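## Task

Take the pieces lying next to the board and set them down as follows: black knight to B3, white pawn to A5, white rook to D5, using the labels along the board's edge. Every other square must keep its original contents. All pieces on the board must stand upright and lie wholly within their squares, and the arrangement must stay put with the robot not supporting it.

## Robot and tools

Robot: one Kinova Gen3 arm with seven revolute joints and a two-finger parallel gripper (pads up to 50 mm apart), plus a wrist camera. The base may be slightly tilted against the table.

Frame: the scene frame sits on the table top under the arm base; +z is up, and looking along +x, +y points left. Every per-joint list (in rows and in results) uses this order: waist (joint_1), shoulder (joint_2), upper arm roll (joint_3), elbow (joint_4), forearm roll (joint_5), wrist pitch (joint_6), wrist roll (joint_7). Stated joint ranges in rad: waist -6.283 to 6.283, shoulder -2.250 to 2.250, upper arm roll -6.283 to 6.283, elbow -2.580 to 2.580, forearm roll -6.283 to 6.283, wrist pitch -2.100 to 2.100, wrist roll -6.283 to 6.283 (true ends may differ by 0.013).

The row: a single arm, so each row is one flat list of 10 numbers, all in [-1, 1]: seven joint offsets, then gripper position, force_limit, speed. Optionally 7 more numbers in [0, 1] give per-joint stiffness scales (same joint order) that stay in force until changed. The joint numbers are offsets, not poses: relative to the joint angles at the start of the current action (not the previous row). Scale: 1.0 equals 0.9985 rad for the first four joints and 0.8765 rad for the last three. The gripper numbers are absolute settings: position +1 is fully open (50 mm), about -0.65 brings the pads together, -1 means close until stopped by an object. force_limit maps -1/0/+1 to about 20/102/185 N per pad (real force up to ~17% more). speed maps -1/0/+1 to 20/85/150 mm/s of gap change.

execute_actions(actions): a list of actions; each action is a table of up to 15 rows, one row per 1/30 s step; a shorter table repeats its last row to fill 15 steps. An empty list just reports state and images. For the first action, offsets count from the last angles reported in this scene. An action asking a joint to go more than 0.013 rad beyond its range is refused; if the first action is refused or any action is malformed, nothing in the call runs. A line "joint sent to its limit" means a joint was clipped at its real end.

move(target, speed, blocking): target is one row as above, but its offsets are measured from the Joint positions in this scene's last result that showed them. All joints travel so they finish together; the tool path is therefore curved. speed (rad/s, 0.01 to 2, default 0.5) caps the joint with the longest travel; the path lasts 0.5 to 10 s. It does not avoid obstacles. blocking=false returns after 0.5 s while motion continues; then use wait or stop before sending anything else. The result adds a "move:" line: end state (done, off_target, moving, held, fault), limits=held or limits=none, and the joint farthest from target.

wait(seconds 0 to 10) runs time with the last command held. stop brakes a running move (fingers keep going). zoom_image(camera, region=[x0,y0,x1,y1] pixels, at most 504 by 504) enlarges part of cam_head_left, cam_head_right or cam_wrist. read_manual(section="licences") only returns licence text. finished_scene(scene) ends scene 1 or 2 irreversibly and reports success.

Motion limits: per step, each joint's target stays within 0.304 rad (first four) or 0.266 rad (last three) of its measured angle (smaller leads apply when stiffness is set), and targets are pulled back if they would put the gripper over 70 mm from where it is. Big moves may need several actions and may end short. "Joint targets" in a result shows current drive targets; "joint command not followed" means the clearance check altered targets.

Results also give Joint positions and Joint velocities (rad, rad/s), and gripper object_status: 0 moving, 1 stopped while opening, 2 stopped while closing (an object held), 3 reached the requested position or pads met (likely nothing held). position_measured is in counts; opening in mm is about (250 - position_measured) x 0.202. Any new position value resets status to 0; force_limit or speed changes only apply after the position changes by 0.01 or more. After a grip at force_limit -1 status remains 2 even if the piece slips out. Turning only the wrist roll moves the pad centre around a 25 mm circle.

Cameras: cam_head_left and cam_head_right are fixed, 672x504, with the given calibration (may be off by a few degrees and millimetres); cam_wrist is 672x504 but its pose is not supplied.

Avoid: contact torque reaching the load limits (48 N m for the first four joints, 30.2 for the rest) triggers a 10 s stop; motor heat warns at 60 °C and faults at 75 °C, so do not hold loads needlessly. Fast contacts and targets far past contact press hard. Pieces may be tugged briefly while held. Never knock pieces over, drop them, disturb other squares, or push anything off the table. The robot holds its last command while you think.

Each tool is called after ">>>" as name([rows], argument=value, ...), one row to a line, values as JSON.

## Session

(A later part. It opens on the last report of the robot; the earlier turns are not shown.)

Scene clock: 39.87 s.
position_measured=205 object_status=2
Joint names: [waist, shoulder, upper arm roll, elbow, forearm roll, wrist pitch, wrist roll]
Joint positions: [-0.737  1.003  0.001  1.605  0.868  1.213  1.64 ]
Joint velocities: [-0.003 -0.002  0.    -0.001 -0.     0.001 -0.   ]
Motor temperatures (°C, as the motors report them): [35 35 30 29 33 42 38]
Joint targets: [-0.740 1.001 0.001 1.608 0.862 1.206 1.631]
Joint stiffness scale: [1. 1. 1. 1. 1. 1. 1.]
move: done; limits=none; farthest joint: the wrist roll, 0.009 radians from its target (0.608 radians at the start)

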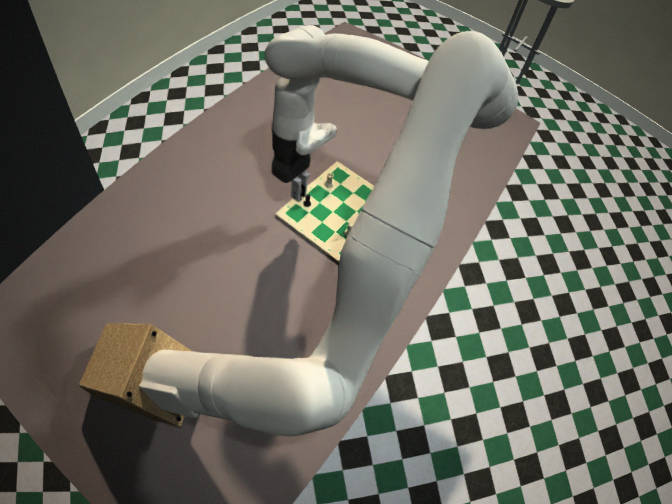

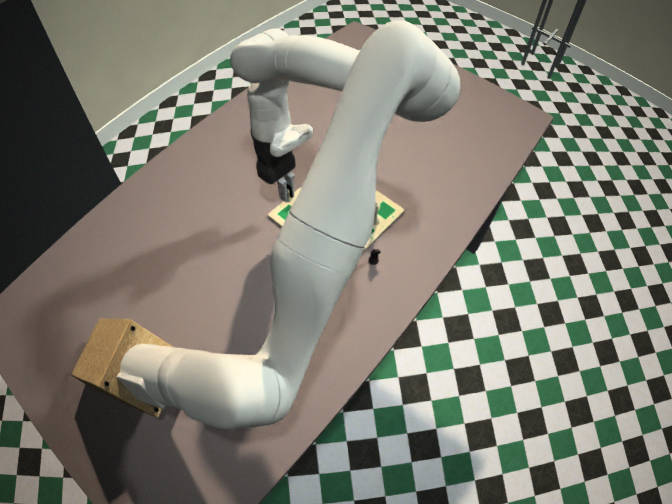

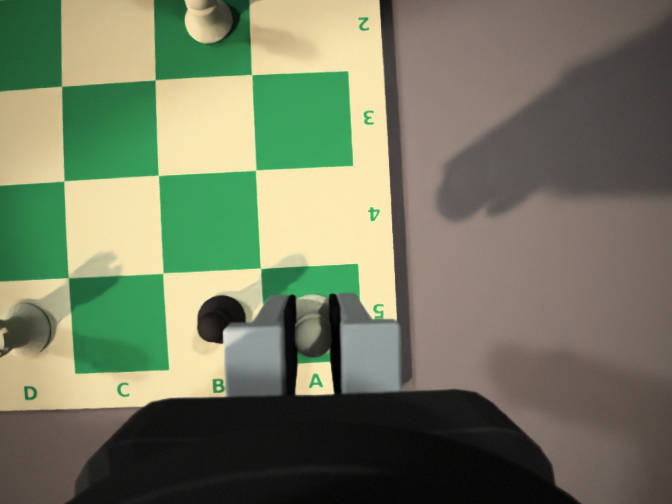

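>>> move(target=[0.0779,0.0605,0,0.0388,0.1098,-0.1043,-0.0743,-1,-0.4,0], speed=0.1)

Scene clock: 43.73 s.
position_measured=205 object_status=2
Joint names: [waist, shoulder, upper arm roll, elbow, forearm roll, wrist pitch, wrist roll]
Joint positions: [-0.662  1.061  0.001  1.64   0.957  1.129  1.584]
Joint velocities: [ 0.003  0.001 -0.     0.001  0.    -0.001  0.   ]
Motor temperatures (°C, as the motors report them): [35 35 30 29 33 42 38]
Joint targets: [-0.659 1.064 0.001 1.644 0.964 1.122 1.575]
Joint stiffness scale: [1. 1. 1. 1. 1. 1. 1.]
move: done; limits=none; farthest joint: the wrist roll, 0.009 radians from its target (0.065 radians at the start)

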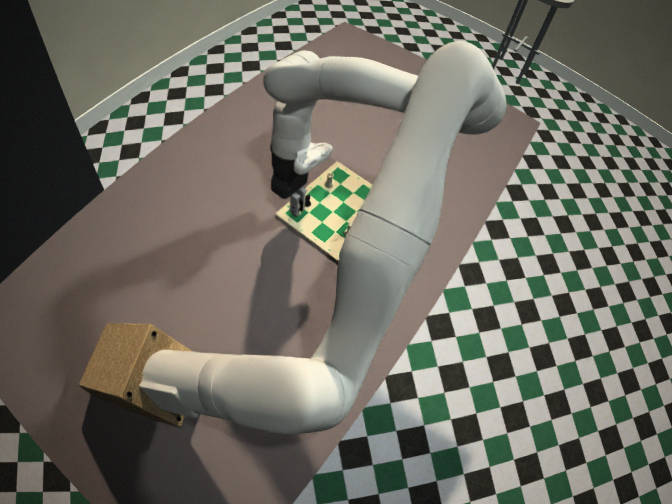

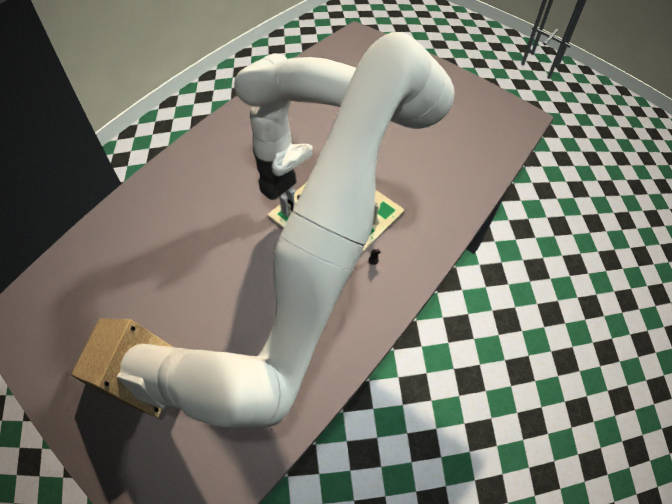

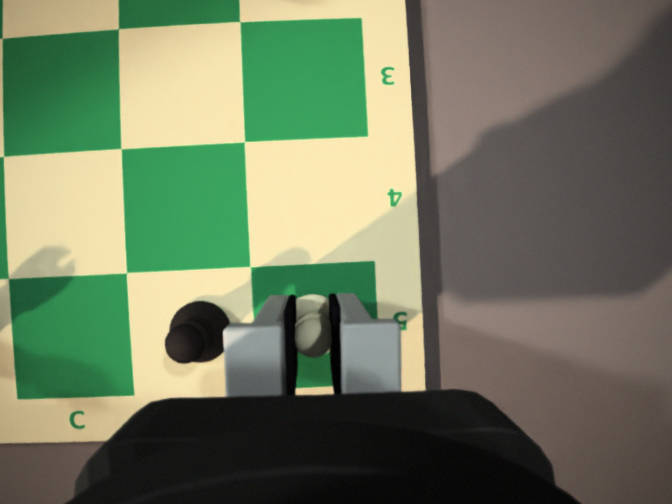

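>>> execute_actions([
  [[0.004,0.0035,0,0.004,0.009,-0.009,-0.01,-1,-0.4,0],[0.0045,0.004,0,0.0045,0.01,-0.01,-0.01,-1,-0.4,0],[0.0052,0.0045,0,0.005,0.011,-0.011,-0.011,-1,-0.4,0],[0.0052,0.0045,0,0.005,0.011,-0.011,-0.011,-1,-0.4,0],[0.0052,0.0045,0,0.005,0.011,-0.011,-0.011,-1,-0.4,0],[0.0052,0.0045,0,0.005,0.011,-0.011,-0.011,-1,-0.4,0],[0.0052,0.0045,0,0.005,0.011,-0.011,-0.011,-1,-0.4,0],[0.0052,0.0045,0,0.005,0.011,-0.011,-0.011,-1,-0.4,0],[0.0052,0.0045,0,0.005,0.011,-0.011,-0.011,-1,-0.4,0],[0.0052,0.0045,0,0.005,0.011,-0.011,-0.011,0.1,-0.4,0]],
])

>>> move(target=[-0.06,-0.044,0,-0.034,-0.085,0.08,0.058,0.1,-0.4,0], speed=0.15)

>>> zoom_image(camera="cam_head_right", region=[350,230,400,280])

Scene clock: 45.83 s.
position_measured=138 object_status=0
Joint names: [waist, shoulder, upper arm roll, elbow, forearm roll, wrist pitch, wrist roll]
Joint positions: [-0.66   1.063  0.001  1.642  0.96   1.127  1.584]
Joint velocities: [ 0.001  0.003  0.    -0.     0.001 -0.001  0.001]
Motor temperatures (°C, as the motors report them): [35 35 30 29 33 42 38]
Joint targets: [-0.657 1.066 0.001 1.645 0.967 1.120 1.575]
Joint stiffness scale: [1. 1. 1. 1. 1. 1. 1.]

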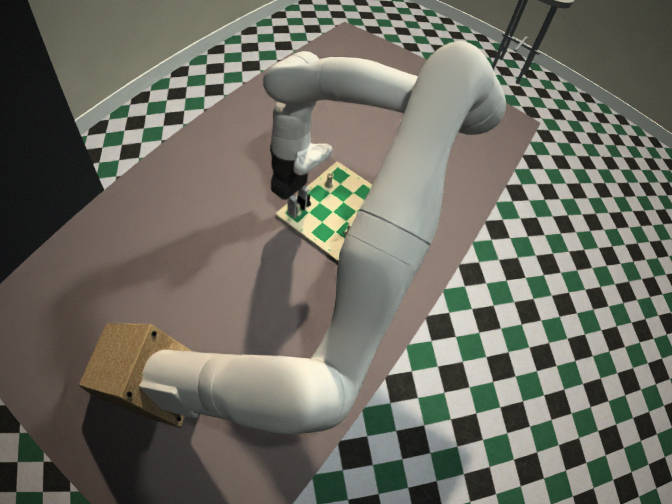

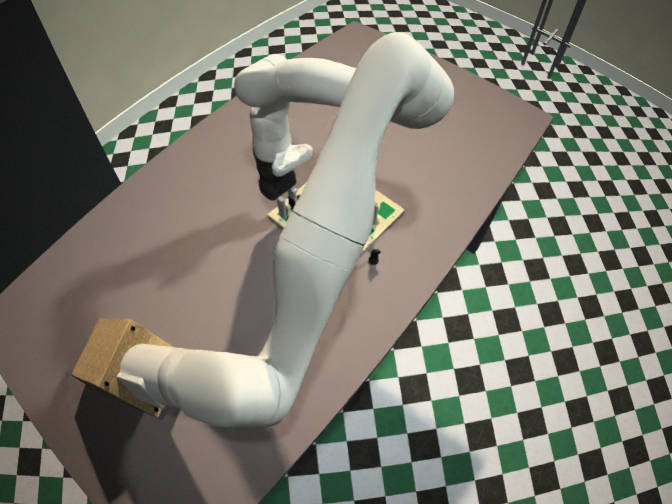

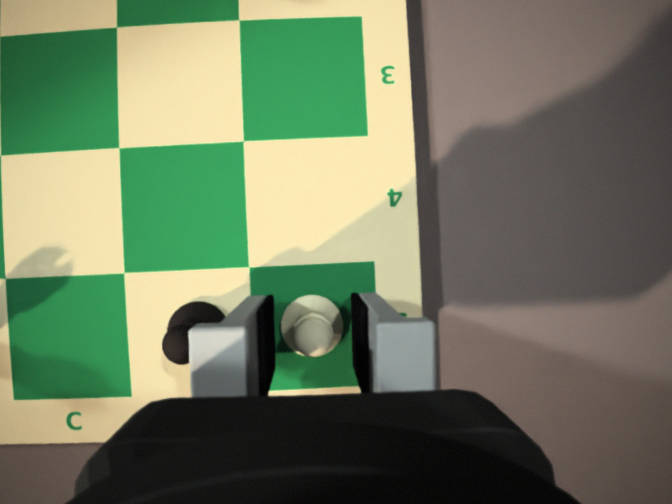

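Scene clock: 46.77 s.
position_measured=138 object_status=3
Joint names: [waist, shoulder, upper arm roll, elbow, forearm roll, wrist pitch, wrist roll]
Joint positions: [-0.717  1.022  0.001  1.611  0.892  1.19   1.625]
Joint velocities: [-0.003 -0.001 -0.    -0.     0.    -0.     0.001]
Motor temperatures (°C, as the motors report them): [35 35 30 29 33 42 38]
Joint targets: [-0.720 1.019 0.001 1.608 0.886 1.197 1.635]
Joint stiffness scale: [1. 1. 1. 1. 1. 1. 1.]
move: done; limits=none; farthest joint: the wrist roll, 0.009 radians from its target (0.051 radians at the start)

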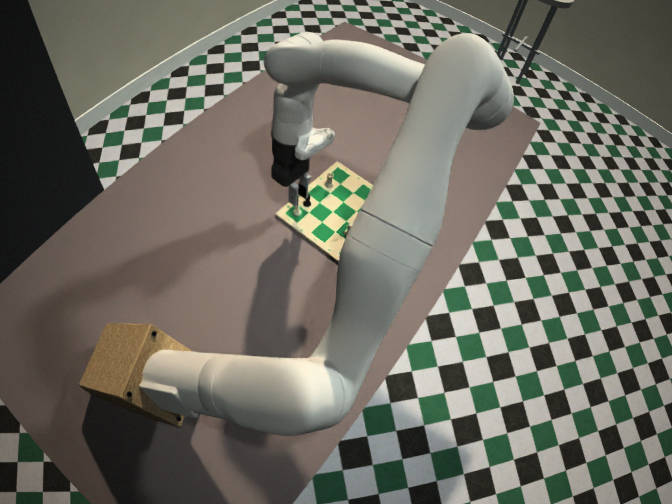

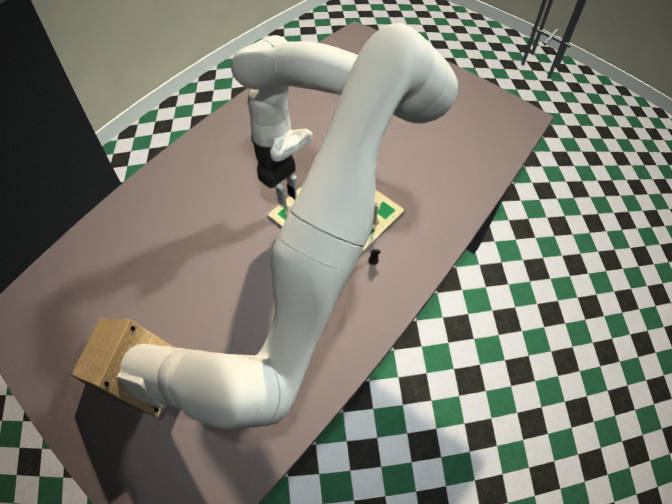

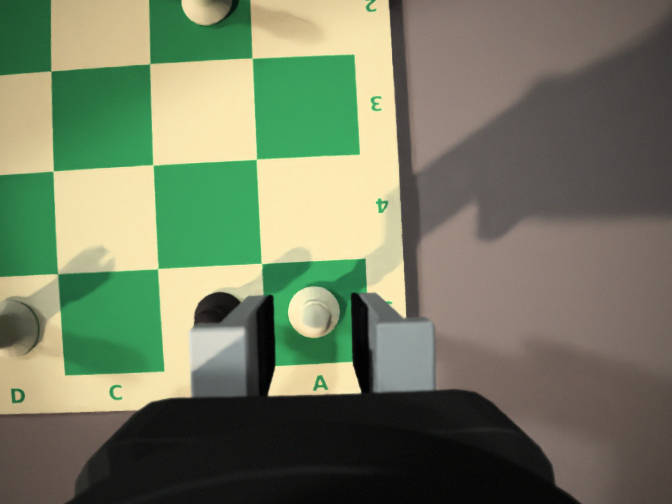

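Region (350, 230, 400, 280) of cam_head_right's 672x504 image, scaled by 10.080, with more detail than that image has.

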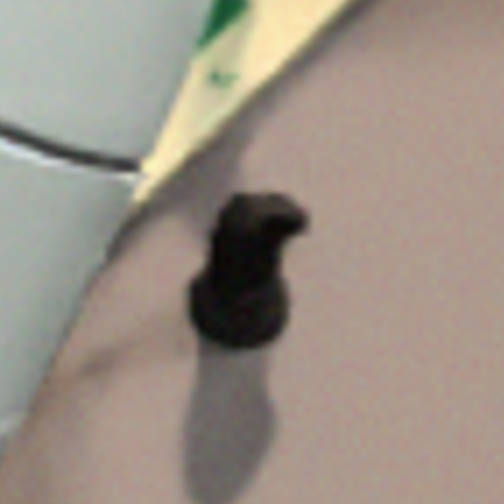

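>>> move(target=[0.2019,-0.4995,0,0.3313,0.1054,0.0192,1,0.35,-0.4,-0.5], speed=0.9)

Scene clock: 51.73 s.
position_measured=100 object_status=3
Joint names: [waist, shoulder, upper arm roll, elbow, forearm roll, wrist pitch, wrist roll]
Joint positions: [-0.519  0.526  0.001  1.939  0.978  1.2    2.493]
Joint velocities: [ 0.002 -0.004 -0.    -0.001  0.    -0.001 -0.001]
Motor temperatures (°C, as the motors report them): [36 35 30 29 33 42 38]
Joint targets: [-0.515 0.523 0.001 1.942 0.985 1.207 2.502]
Joint stiffness scale: [1. 1. 1. 1. 1. 1. 1.]
move: done; limits=none; farthest joint: the wrist roll, 0.009 radians from its target (0.876 radians at the start)

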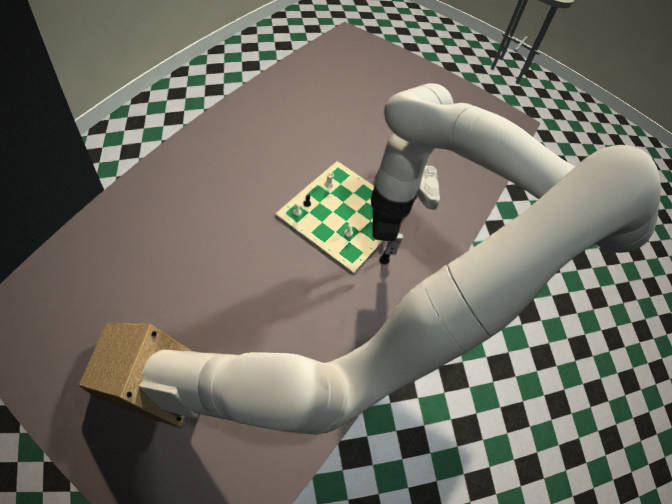

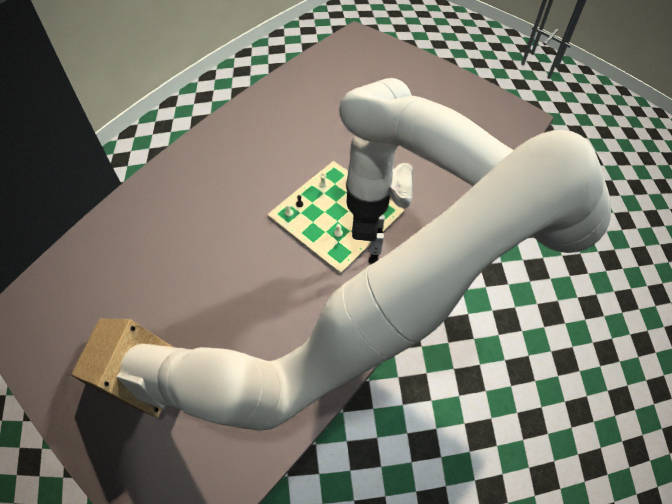

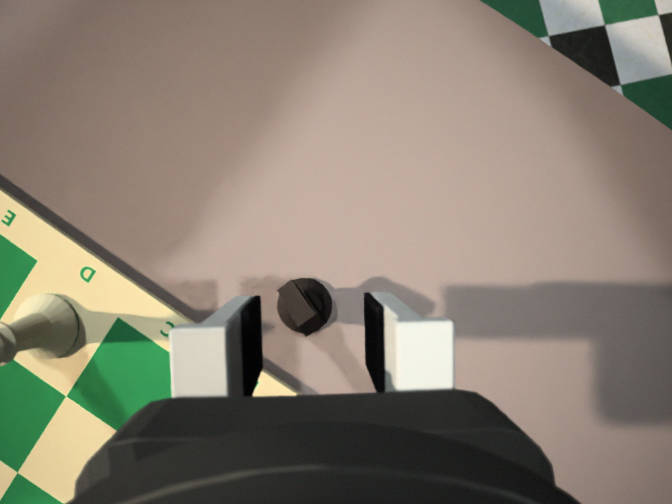

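>>> zoom_image(camera="cam_wrist", region=[255,260,355,350])

Region (255, 260, 355, 350) of cam_wrist's 672x504 image, scaled by 5.040; it fills the top 454 rows of this view, and the rest is white.

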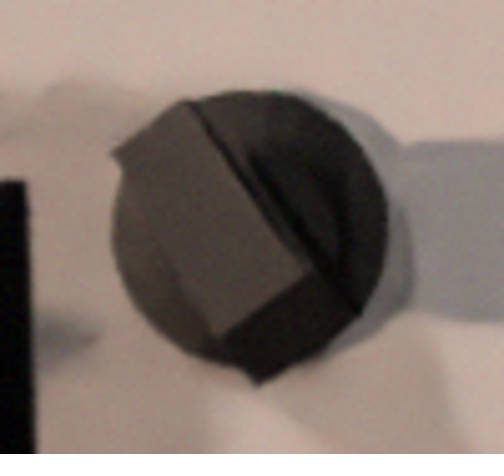

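>>> move(target=[0.108,0.0327,0,0.0729,0.1313,-0.1262,0.639,0.35,-0.4,-0.5], speed=0.5)

Scene clock: 57.50 s.
position_measured=100 object_status=3
Joint names: [waist, shoulder, upper arm roll, elbow, forearm roll, wrist pitch, wrist roll]
Joint positions: [-0.414  0.556  0.001  2.008  1.086  1.097  3.044]
Joint velocities: [ 0.003 -0.    -0.     0.001  0.    -0.     0.   ]
Motor temperatures (°C, as the motors report them): [36 35 30 29 33 42 38]
Joint targets: [-0.411 0.558 0.001 2.012 1.093 1.090 3.053]
Joint stiffness scale: [1. 1. 1. 1. 1. 1. 1.]
move: done; limits=none; farthest joint: the wrist roll, 0.010 radians from its target (0.560 radians at the start)

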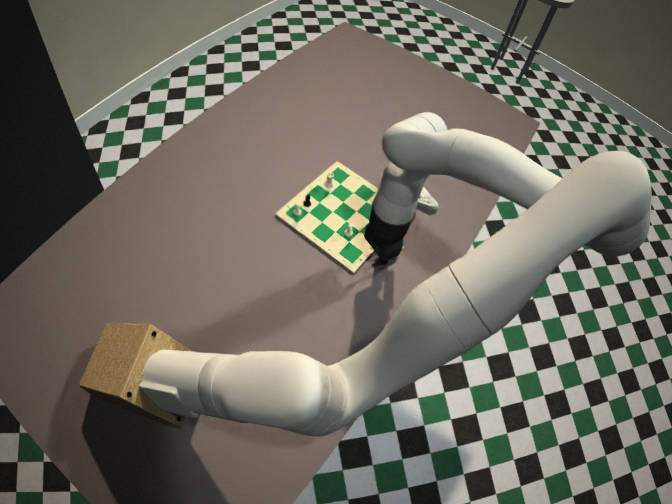

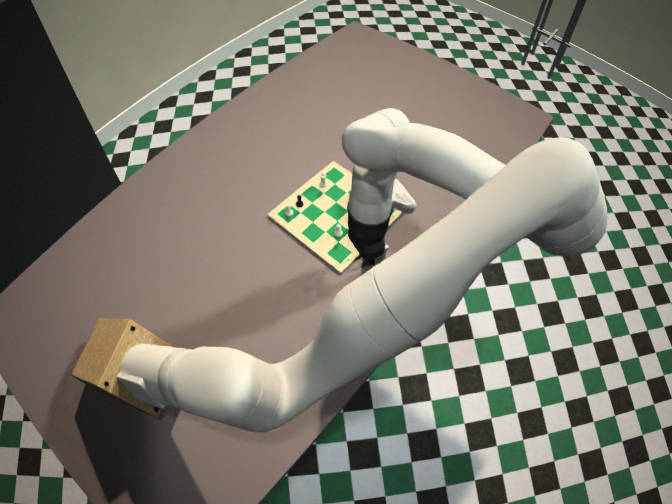

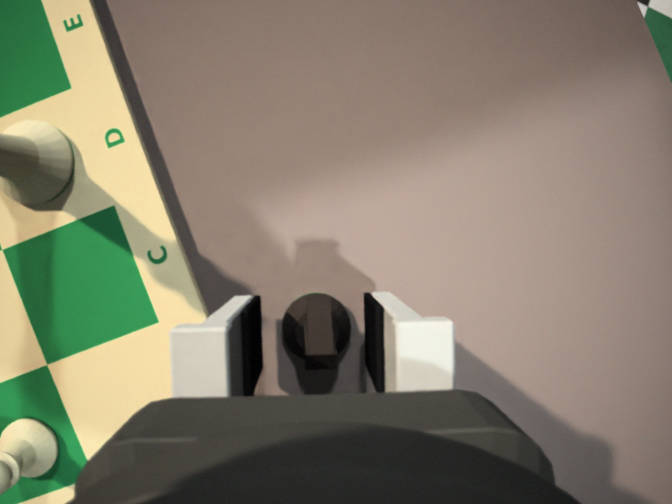

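>>> execute_actions([
  [[0,0,0,0,0,0,0,-1,-0.4,0]],
])

>>> move(target=[-0.1119,-0.0658,0,-0.0496,-0.1388,0.1344,0.0856,-1,-0.4,0], speed=0.25)

Scene clock: 66.70 s.
position_measured=214 object_status=2
Joint names: [waist, shoulder, upper arm roll, elbow, forearm roll, wrist pitch, wrist roll]
Joint positions: [-0.414  0.556  0.001  2.008  1.086  1.097  3.044]
Joint velocities: [-0.001  0.    -0.     0.001 -0.    -0.     0.   ]
Motor temperatures (°C, as the motors report them): [35 35 30 29 33 42 38]
Joint targets: [-0.414 0.556 0.001 2.008 1.086 1.097 3.044]
Joint stiffness scale: [1. 1. 1. 1. 1. 1. 1.]

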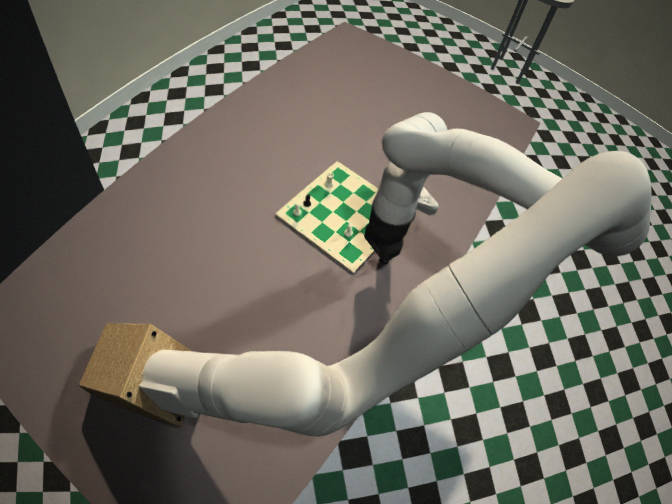

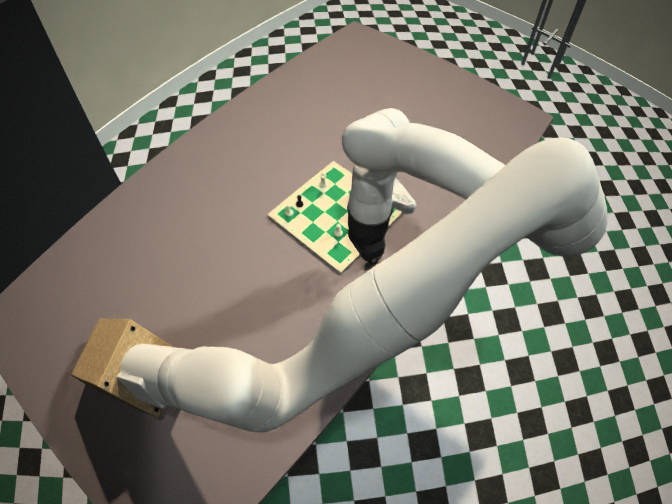

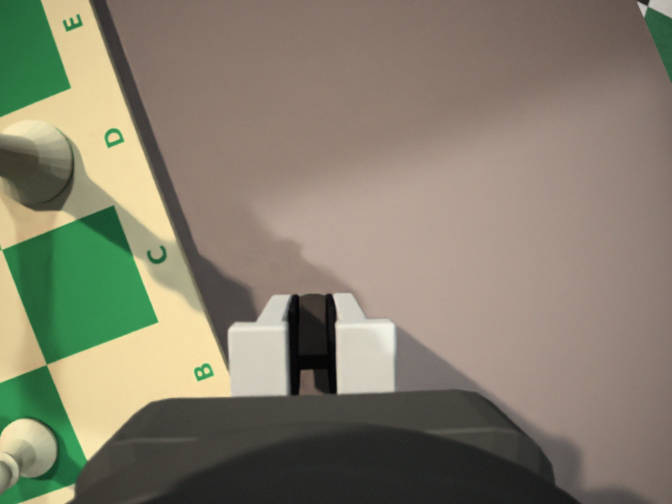

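Scene clock: 67.73 s.
position_measured=214 object_status=2
Joint names: [waist, shoulder, upper arm roll, elbow, forearm roll, wrist pitch, wrist roll]
Joint positions: [-0.522  0.493  0.001  1.962  0.972  1.208  3.109]
Joint velocities: [-0.003 -0.001 -0.    -0.002  0.    -0.     0.   ]
Motor temperatures (°C, as the motors report them): [36 35 30 29 33 42 38]
Joint targets: [-0.526 0.490 0.001 1.959 0.965 1.215 3.119]
Joint stiffness scale: [1. 1. 1. 1. 1. 1. 1.]
move: done; limits=none; farthest joint: the wrist roll, 0.010 radians from its target (0.075 radians at the start)

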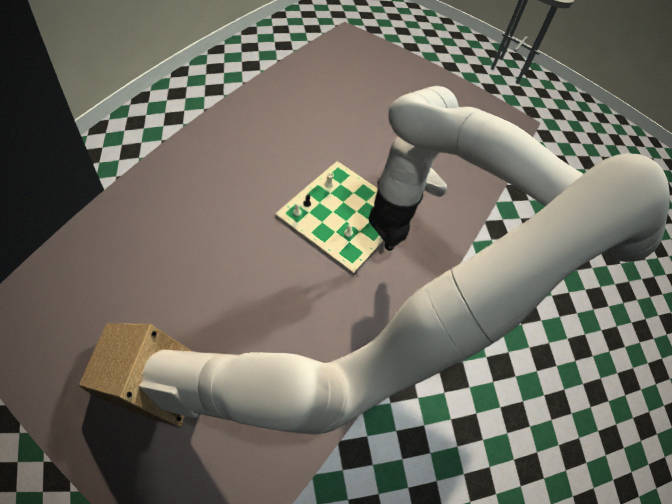

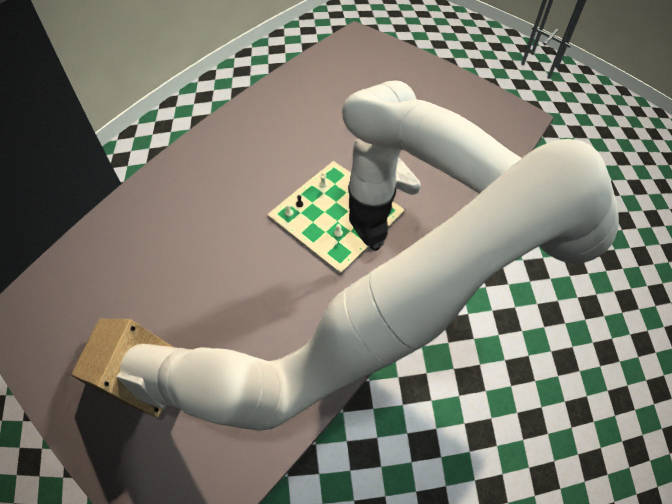

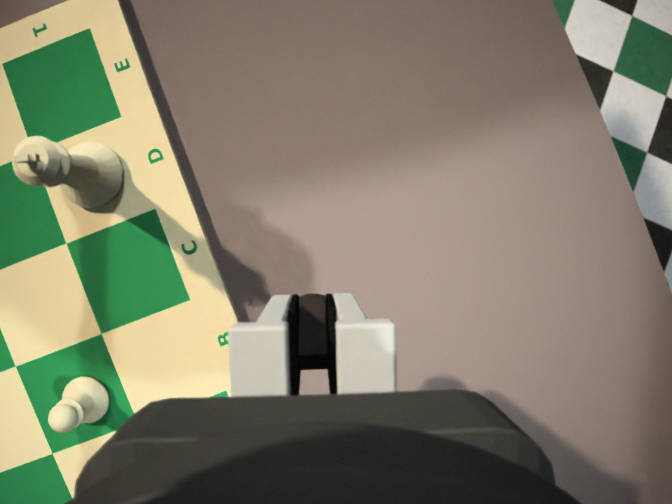

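>>> move(target=[-0.1302,0.2967,0,-0.1787,-0.0645,-0.0181,0.1956,-1,-0.4,0], speed=0.4)

Scene clock: 69.53 s.
position_measured=214 object_status=2
Joint names: [waist, shoulder, upper arm roll, elbow, forearm roll, wrist pitch, wrist roll]
Joint positions: [-0.649  0.786  0.001  1.787  0.922  1.198  3.272]
Joint velocities: [-0.001  0.002  0.    -0.002  0.    -0.     0.001]
Motor temperatures (°C, as the motors report them): [36 35 30 29 33 42 38]
Joint targets: [-0.652 0.789 0.001 1.784 0.915 1.192 3.281]
Joint stiffness scale: [1. 1. 1. 1. 1. 1. 1.]
move: done; limits=none; farthest joint: the wrist roll, 0.009 radians from its target (0.171 radians at the start)

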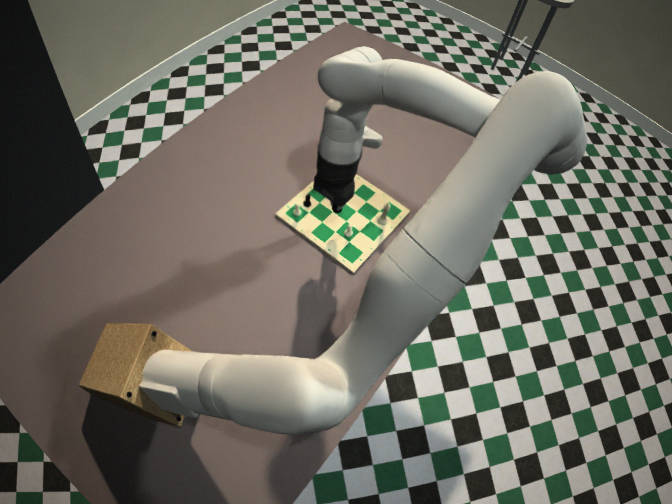

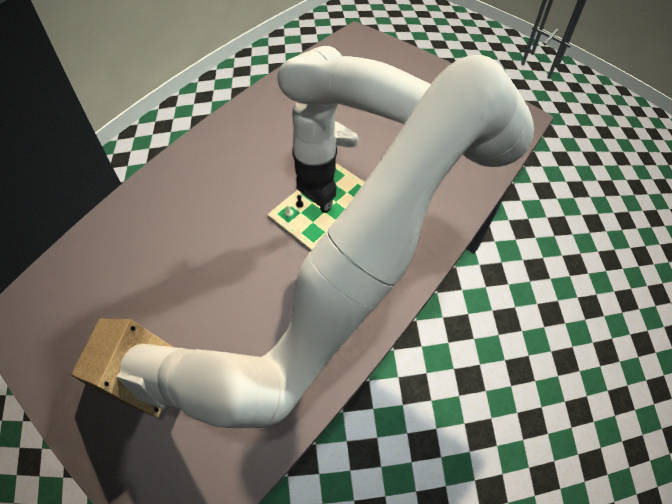

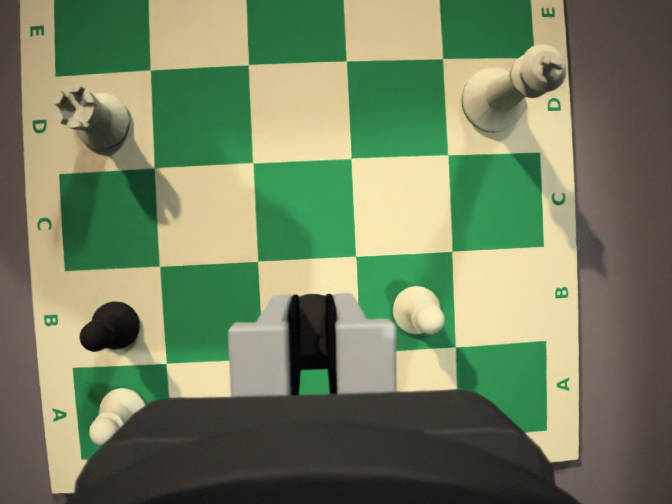

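>>> move(target=[0.0817,0.0532,0,0.043,0.1123,-0.1019,-0.0755,-1,-0.4,0], speed=0.1)

Scene clock: 72.43 s.
position_measured=214 object_status=2
Joint names: [waist, shoulder, upper arm roll, elbow, forearm roll, wrist pitch, wrist roll]
Joint positions: [-0.571  0.837  0.001  1.827  1.013  1.116  3.215]
Joint velocities: [ 0.002  0.    -0.     0.     0.001 -0.002 -0.001]
Motor temperatures (°C, as the motors report them): [36 35 30 29 33 42 38]
Joint targets: [-0.567 0.840 0.001 1.830 1.020 1.109 3.205]
Joint stiffness scale: [1. 1. 1. 1. 1. 1. 1.]
move: done; limits=none; farthest joint: the wrist roll, 0.009 radians from its target (0.066 radians at the start)

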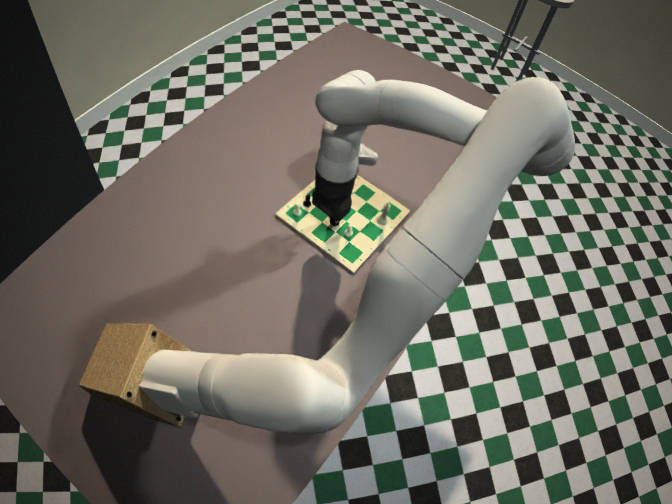

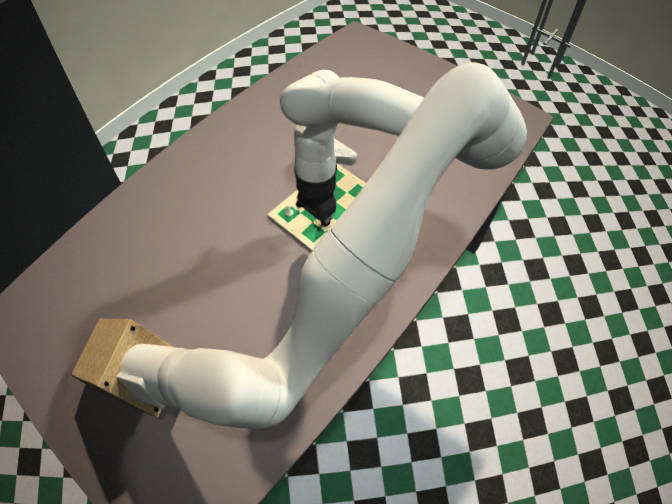

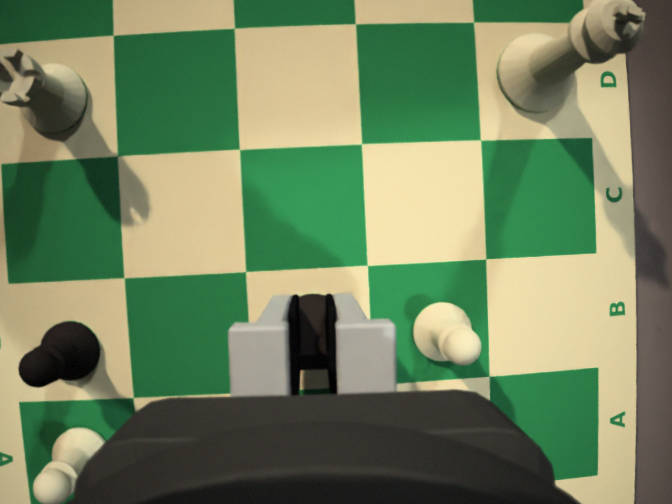

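>>> execute_actions(actions=[])

Scene clock: 73.87 s.
position_measured=214 object_status=2
Joint names: [waist, shoulder, upper arm roll, elbow, forearm roll, wrist pitch, wrist roll]
Joint positions: [-0.571  0.837  0.001  1.827  1.013  1.116  3.215]
Joint velocities: [ 0.001 -0.001  0.    -0.001 -0.    -0.     0.001]
Motor temperatures (°C, as the motors report them): [36 35 30 29 33 42 38]
Joint targets: [-0.567 0.840 0.001 1.830 1.020 1.109 3.205]
Joint stiffness scale: [1. 1. 1. 1. 1. 1. 1.]

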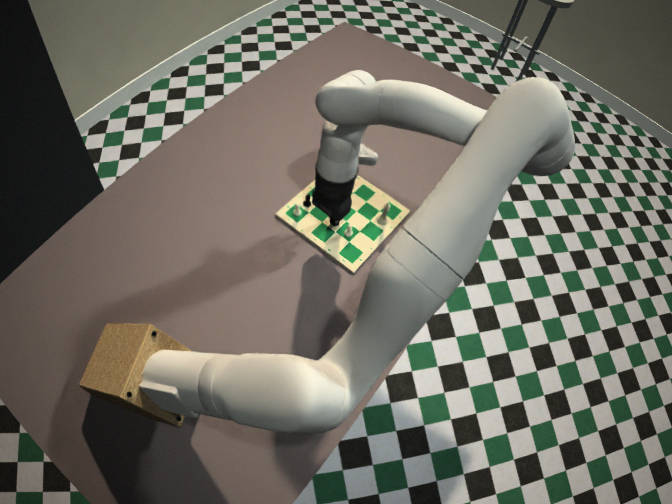

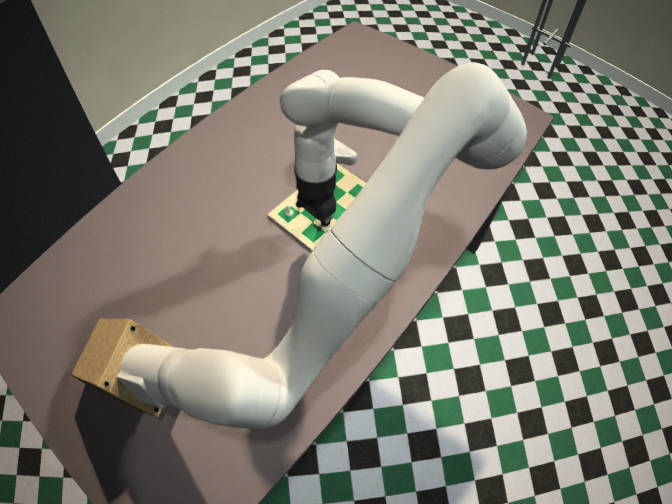

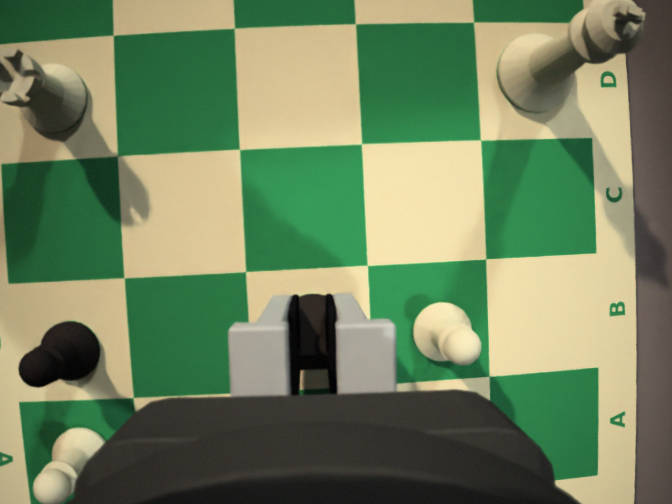

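>>> execute_actions([
  [[0.0047,0.004,0,0.004,0.010,-0.010,-0.012,-1,-0.4,0],[0.0047,0.004,0,0.004,0.010,-0.010,-0.012,-1,-0.4,0],[0.0047,0.004,0,0.004,0.010,-0.010,-0.012,-1,-0.4,0],[0.0047,0.004,0,0.004,0.010,-0.010,-0.012,-1,-0.4,0],[0.0047,0.004,0,0.004,0.010,-0.010,-0.012,-1,-0.4,0],[0.0047,0.004,0,0.004,0.010,-0.010,-0.012,-1,-0.4,0],[0.0047,0.004,0,0.004,0.010,-0.010,-0.012,-1,-0.4,0],[0.0047,0.004,0,0.004,0.010,-0.010,-0.012,0.1,-0.4,0]],
])

Scene clock: 75.27 s.
position_measured=138 object_status=0
Joint names: [waist, shoulder, upper arm roll, elbow, forearm roll, wrist pitch, wrist roll]
Joint positions: [-0.569  0.839  0.001  1.827  1.015  1.114  3.213]
Joint velocities: [ 0.001  0.002 -0.    -0.     0.    -0.     0.   ]
Motor temperatures (°C, as the motors report them): [36 35 30 29 33 42 38]
Joint targets: [-0.566 0.841 0.001 1.831 1.022 1.107 3.204]
Joint stiffness scale: [1. 1. 1. 1. 1. 1. 1.]

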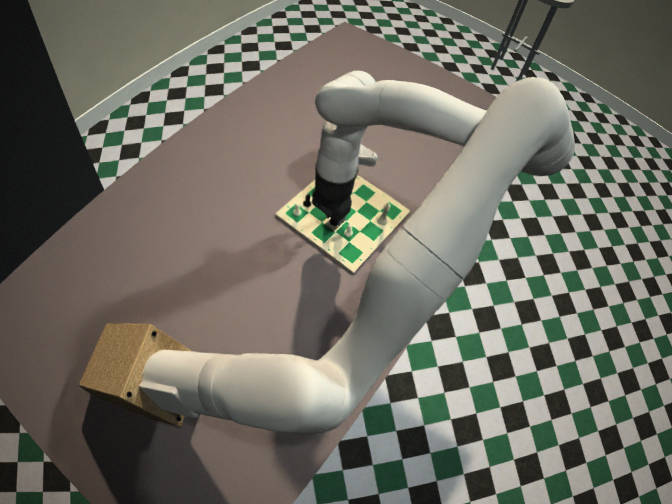

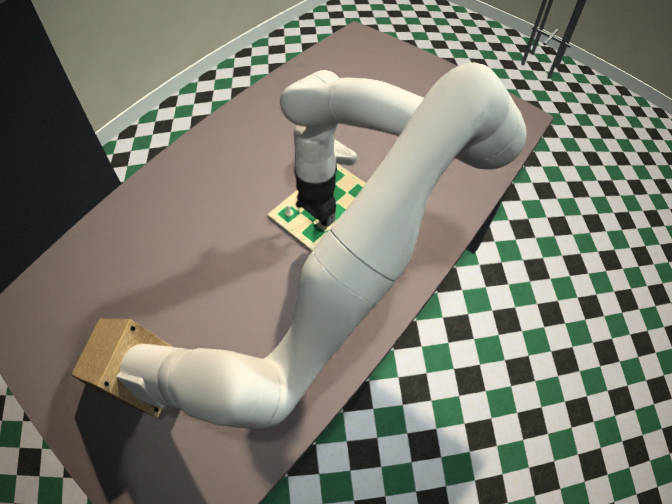

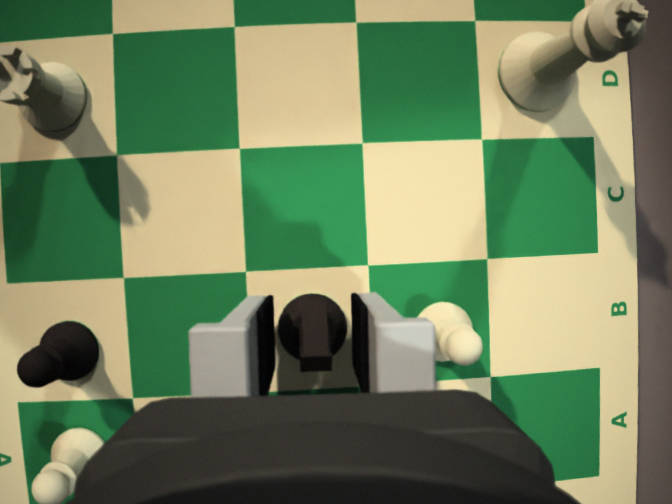

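>>> move(target=[-0.083,-0.056,0,-0.043,-0.114,0.104,0.077,0.1,-0.4,0], speed=0.2)

Scene clock: 76.67 s.
position_measured=138 object_status=3
Joint names: [waist, shoulder, upper arm roll, elbow, forearm roll, wrist pitch, wrist roll]
Joint positions: [-0.649  0.785  0.001  1.788  0.922  1.198  3.272]
Joint velocities: [-0.001 -0.002 -0.    -0.002  0.    -0.    -0.   ]
Motor temperatures (°C, as the motors report them): [36 35 30 29 33 42 38]
Joint targets: [-0.652 0.783 0.001 1.784 0.915 1.206 3.281]
Joint stiffness scale: [1. 1. 1. 1. 1. 1. 1.]
move: done; limits=none; farthest joint: the wrist roll, 0.009 radians from its target (0.067 radians at the start)

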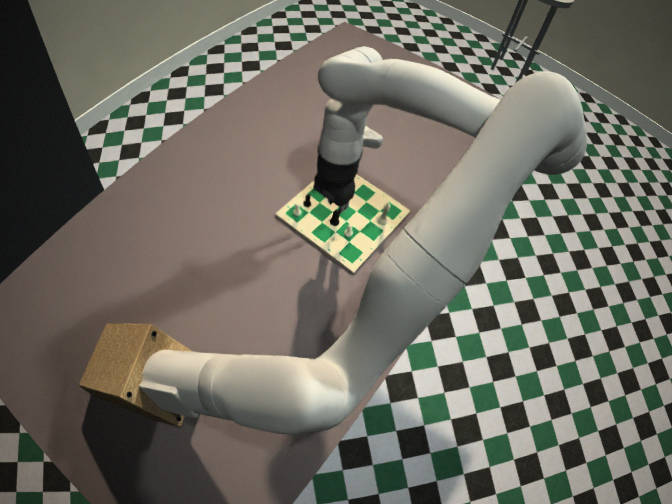

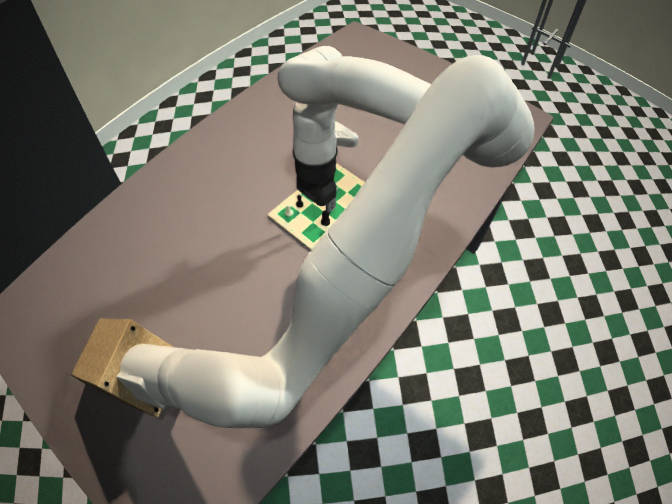

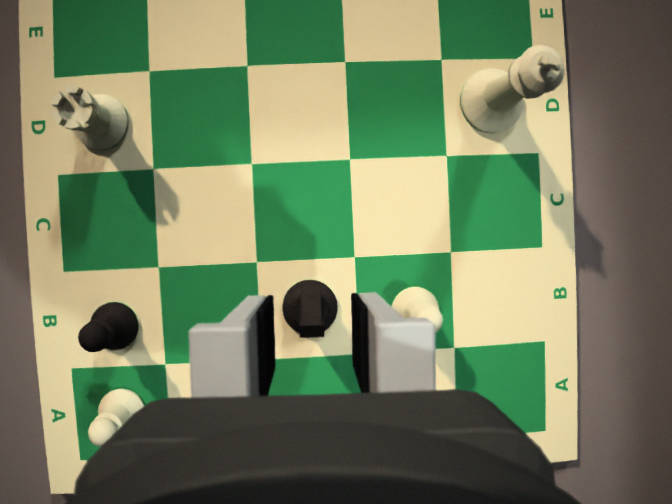

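All pieces are upright and centred.

>>> finished_scene(scene=2)

The scene is finished: the task was done.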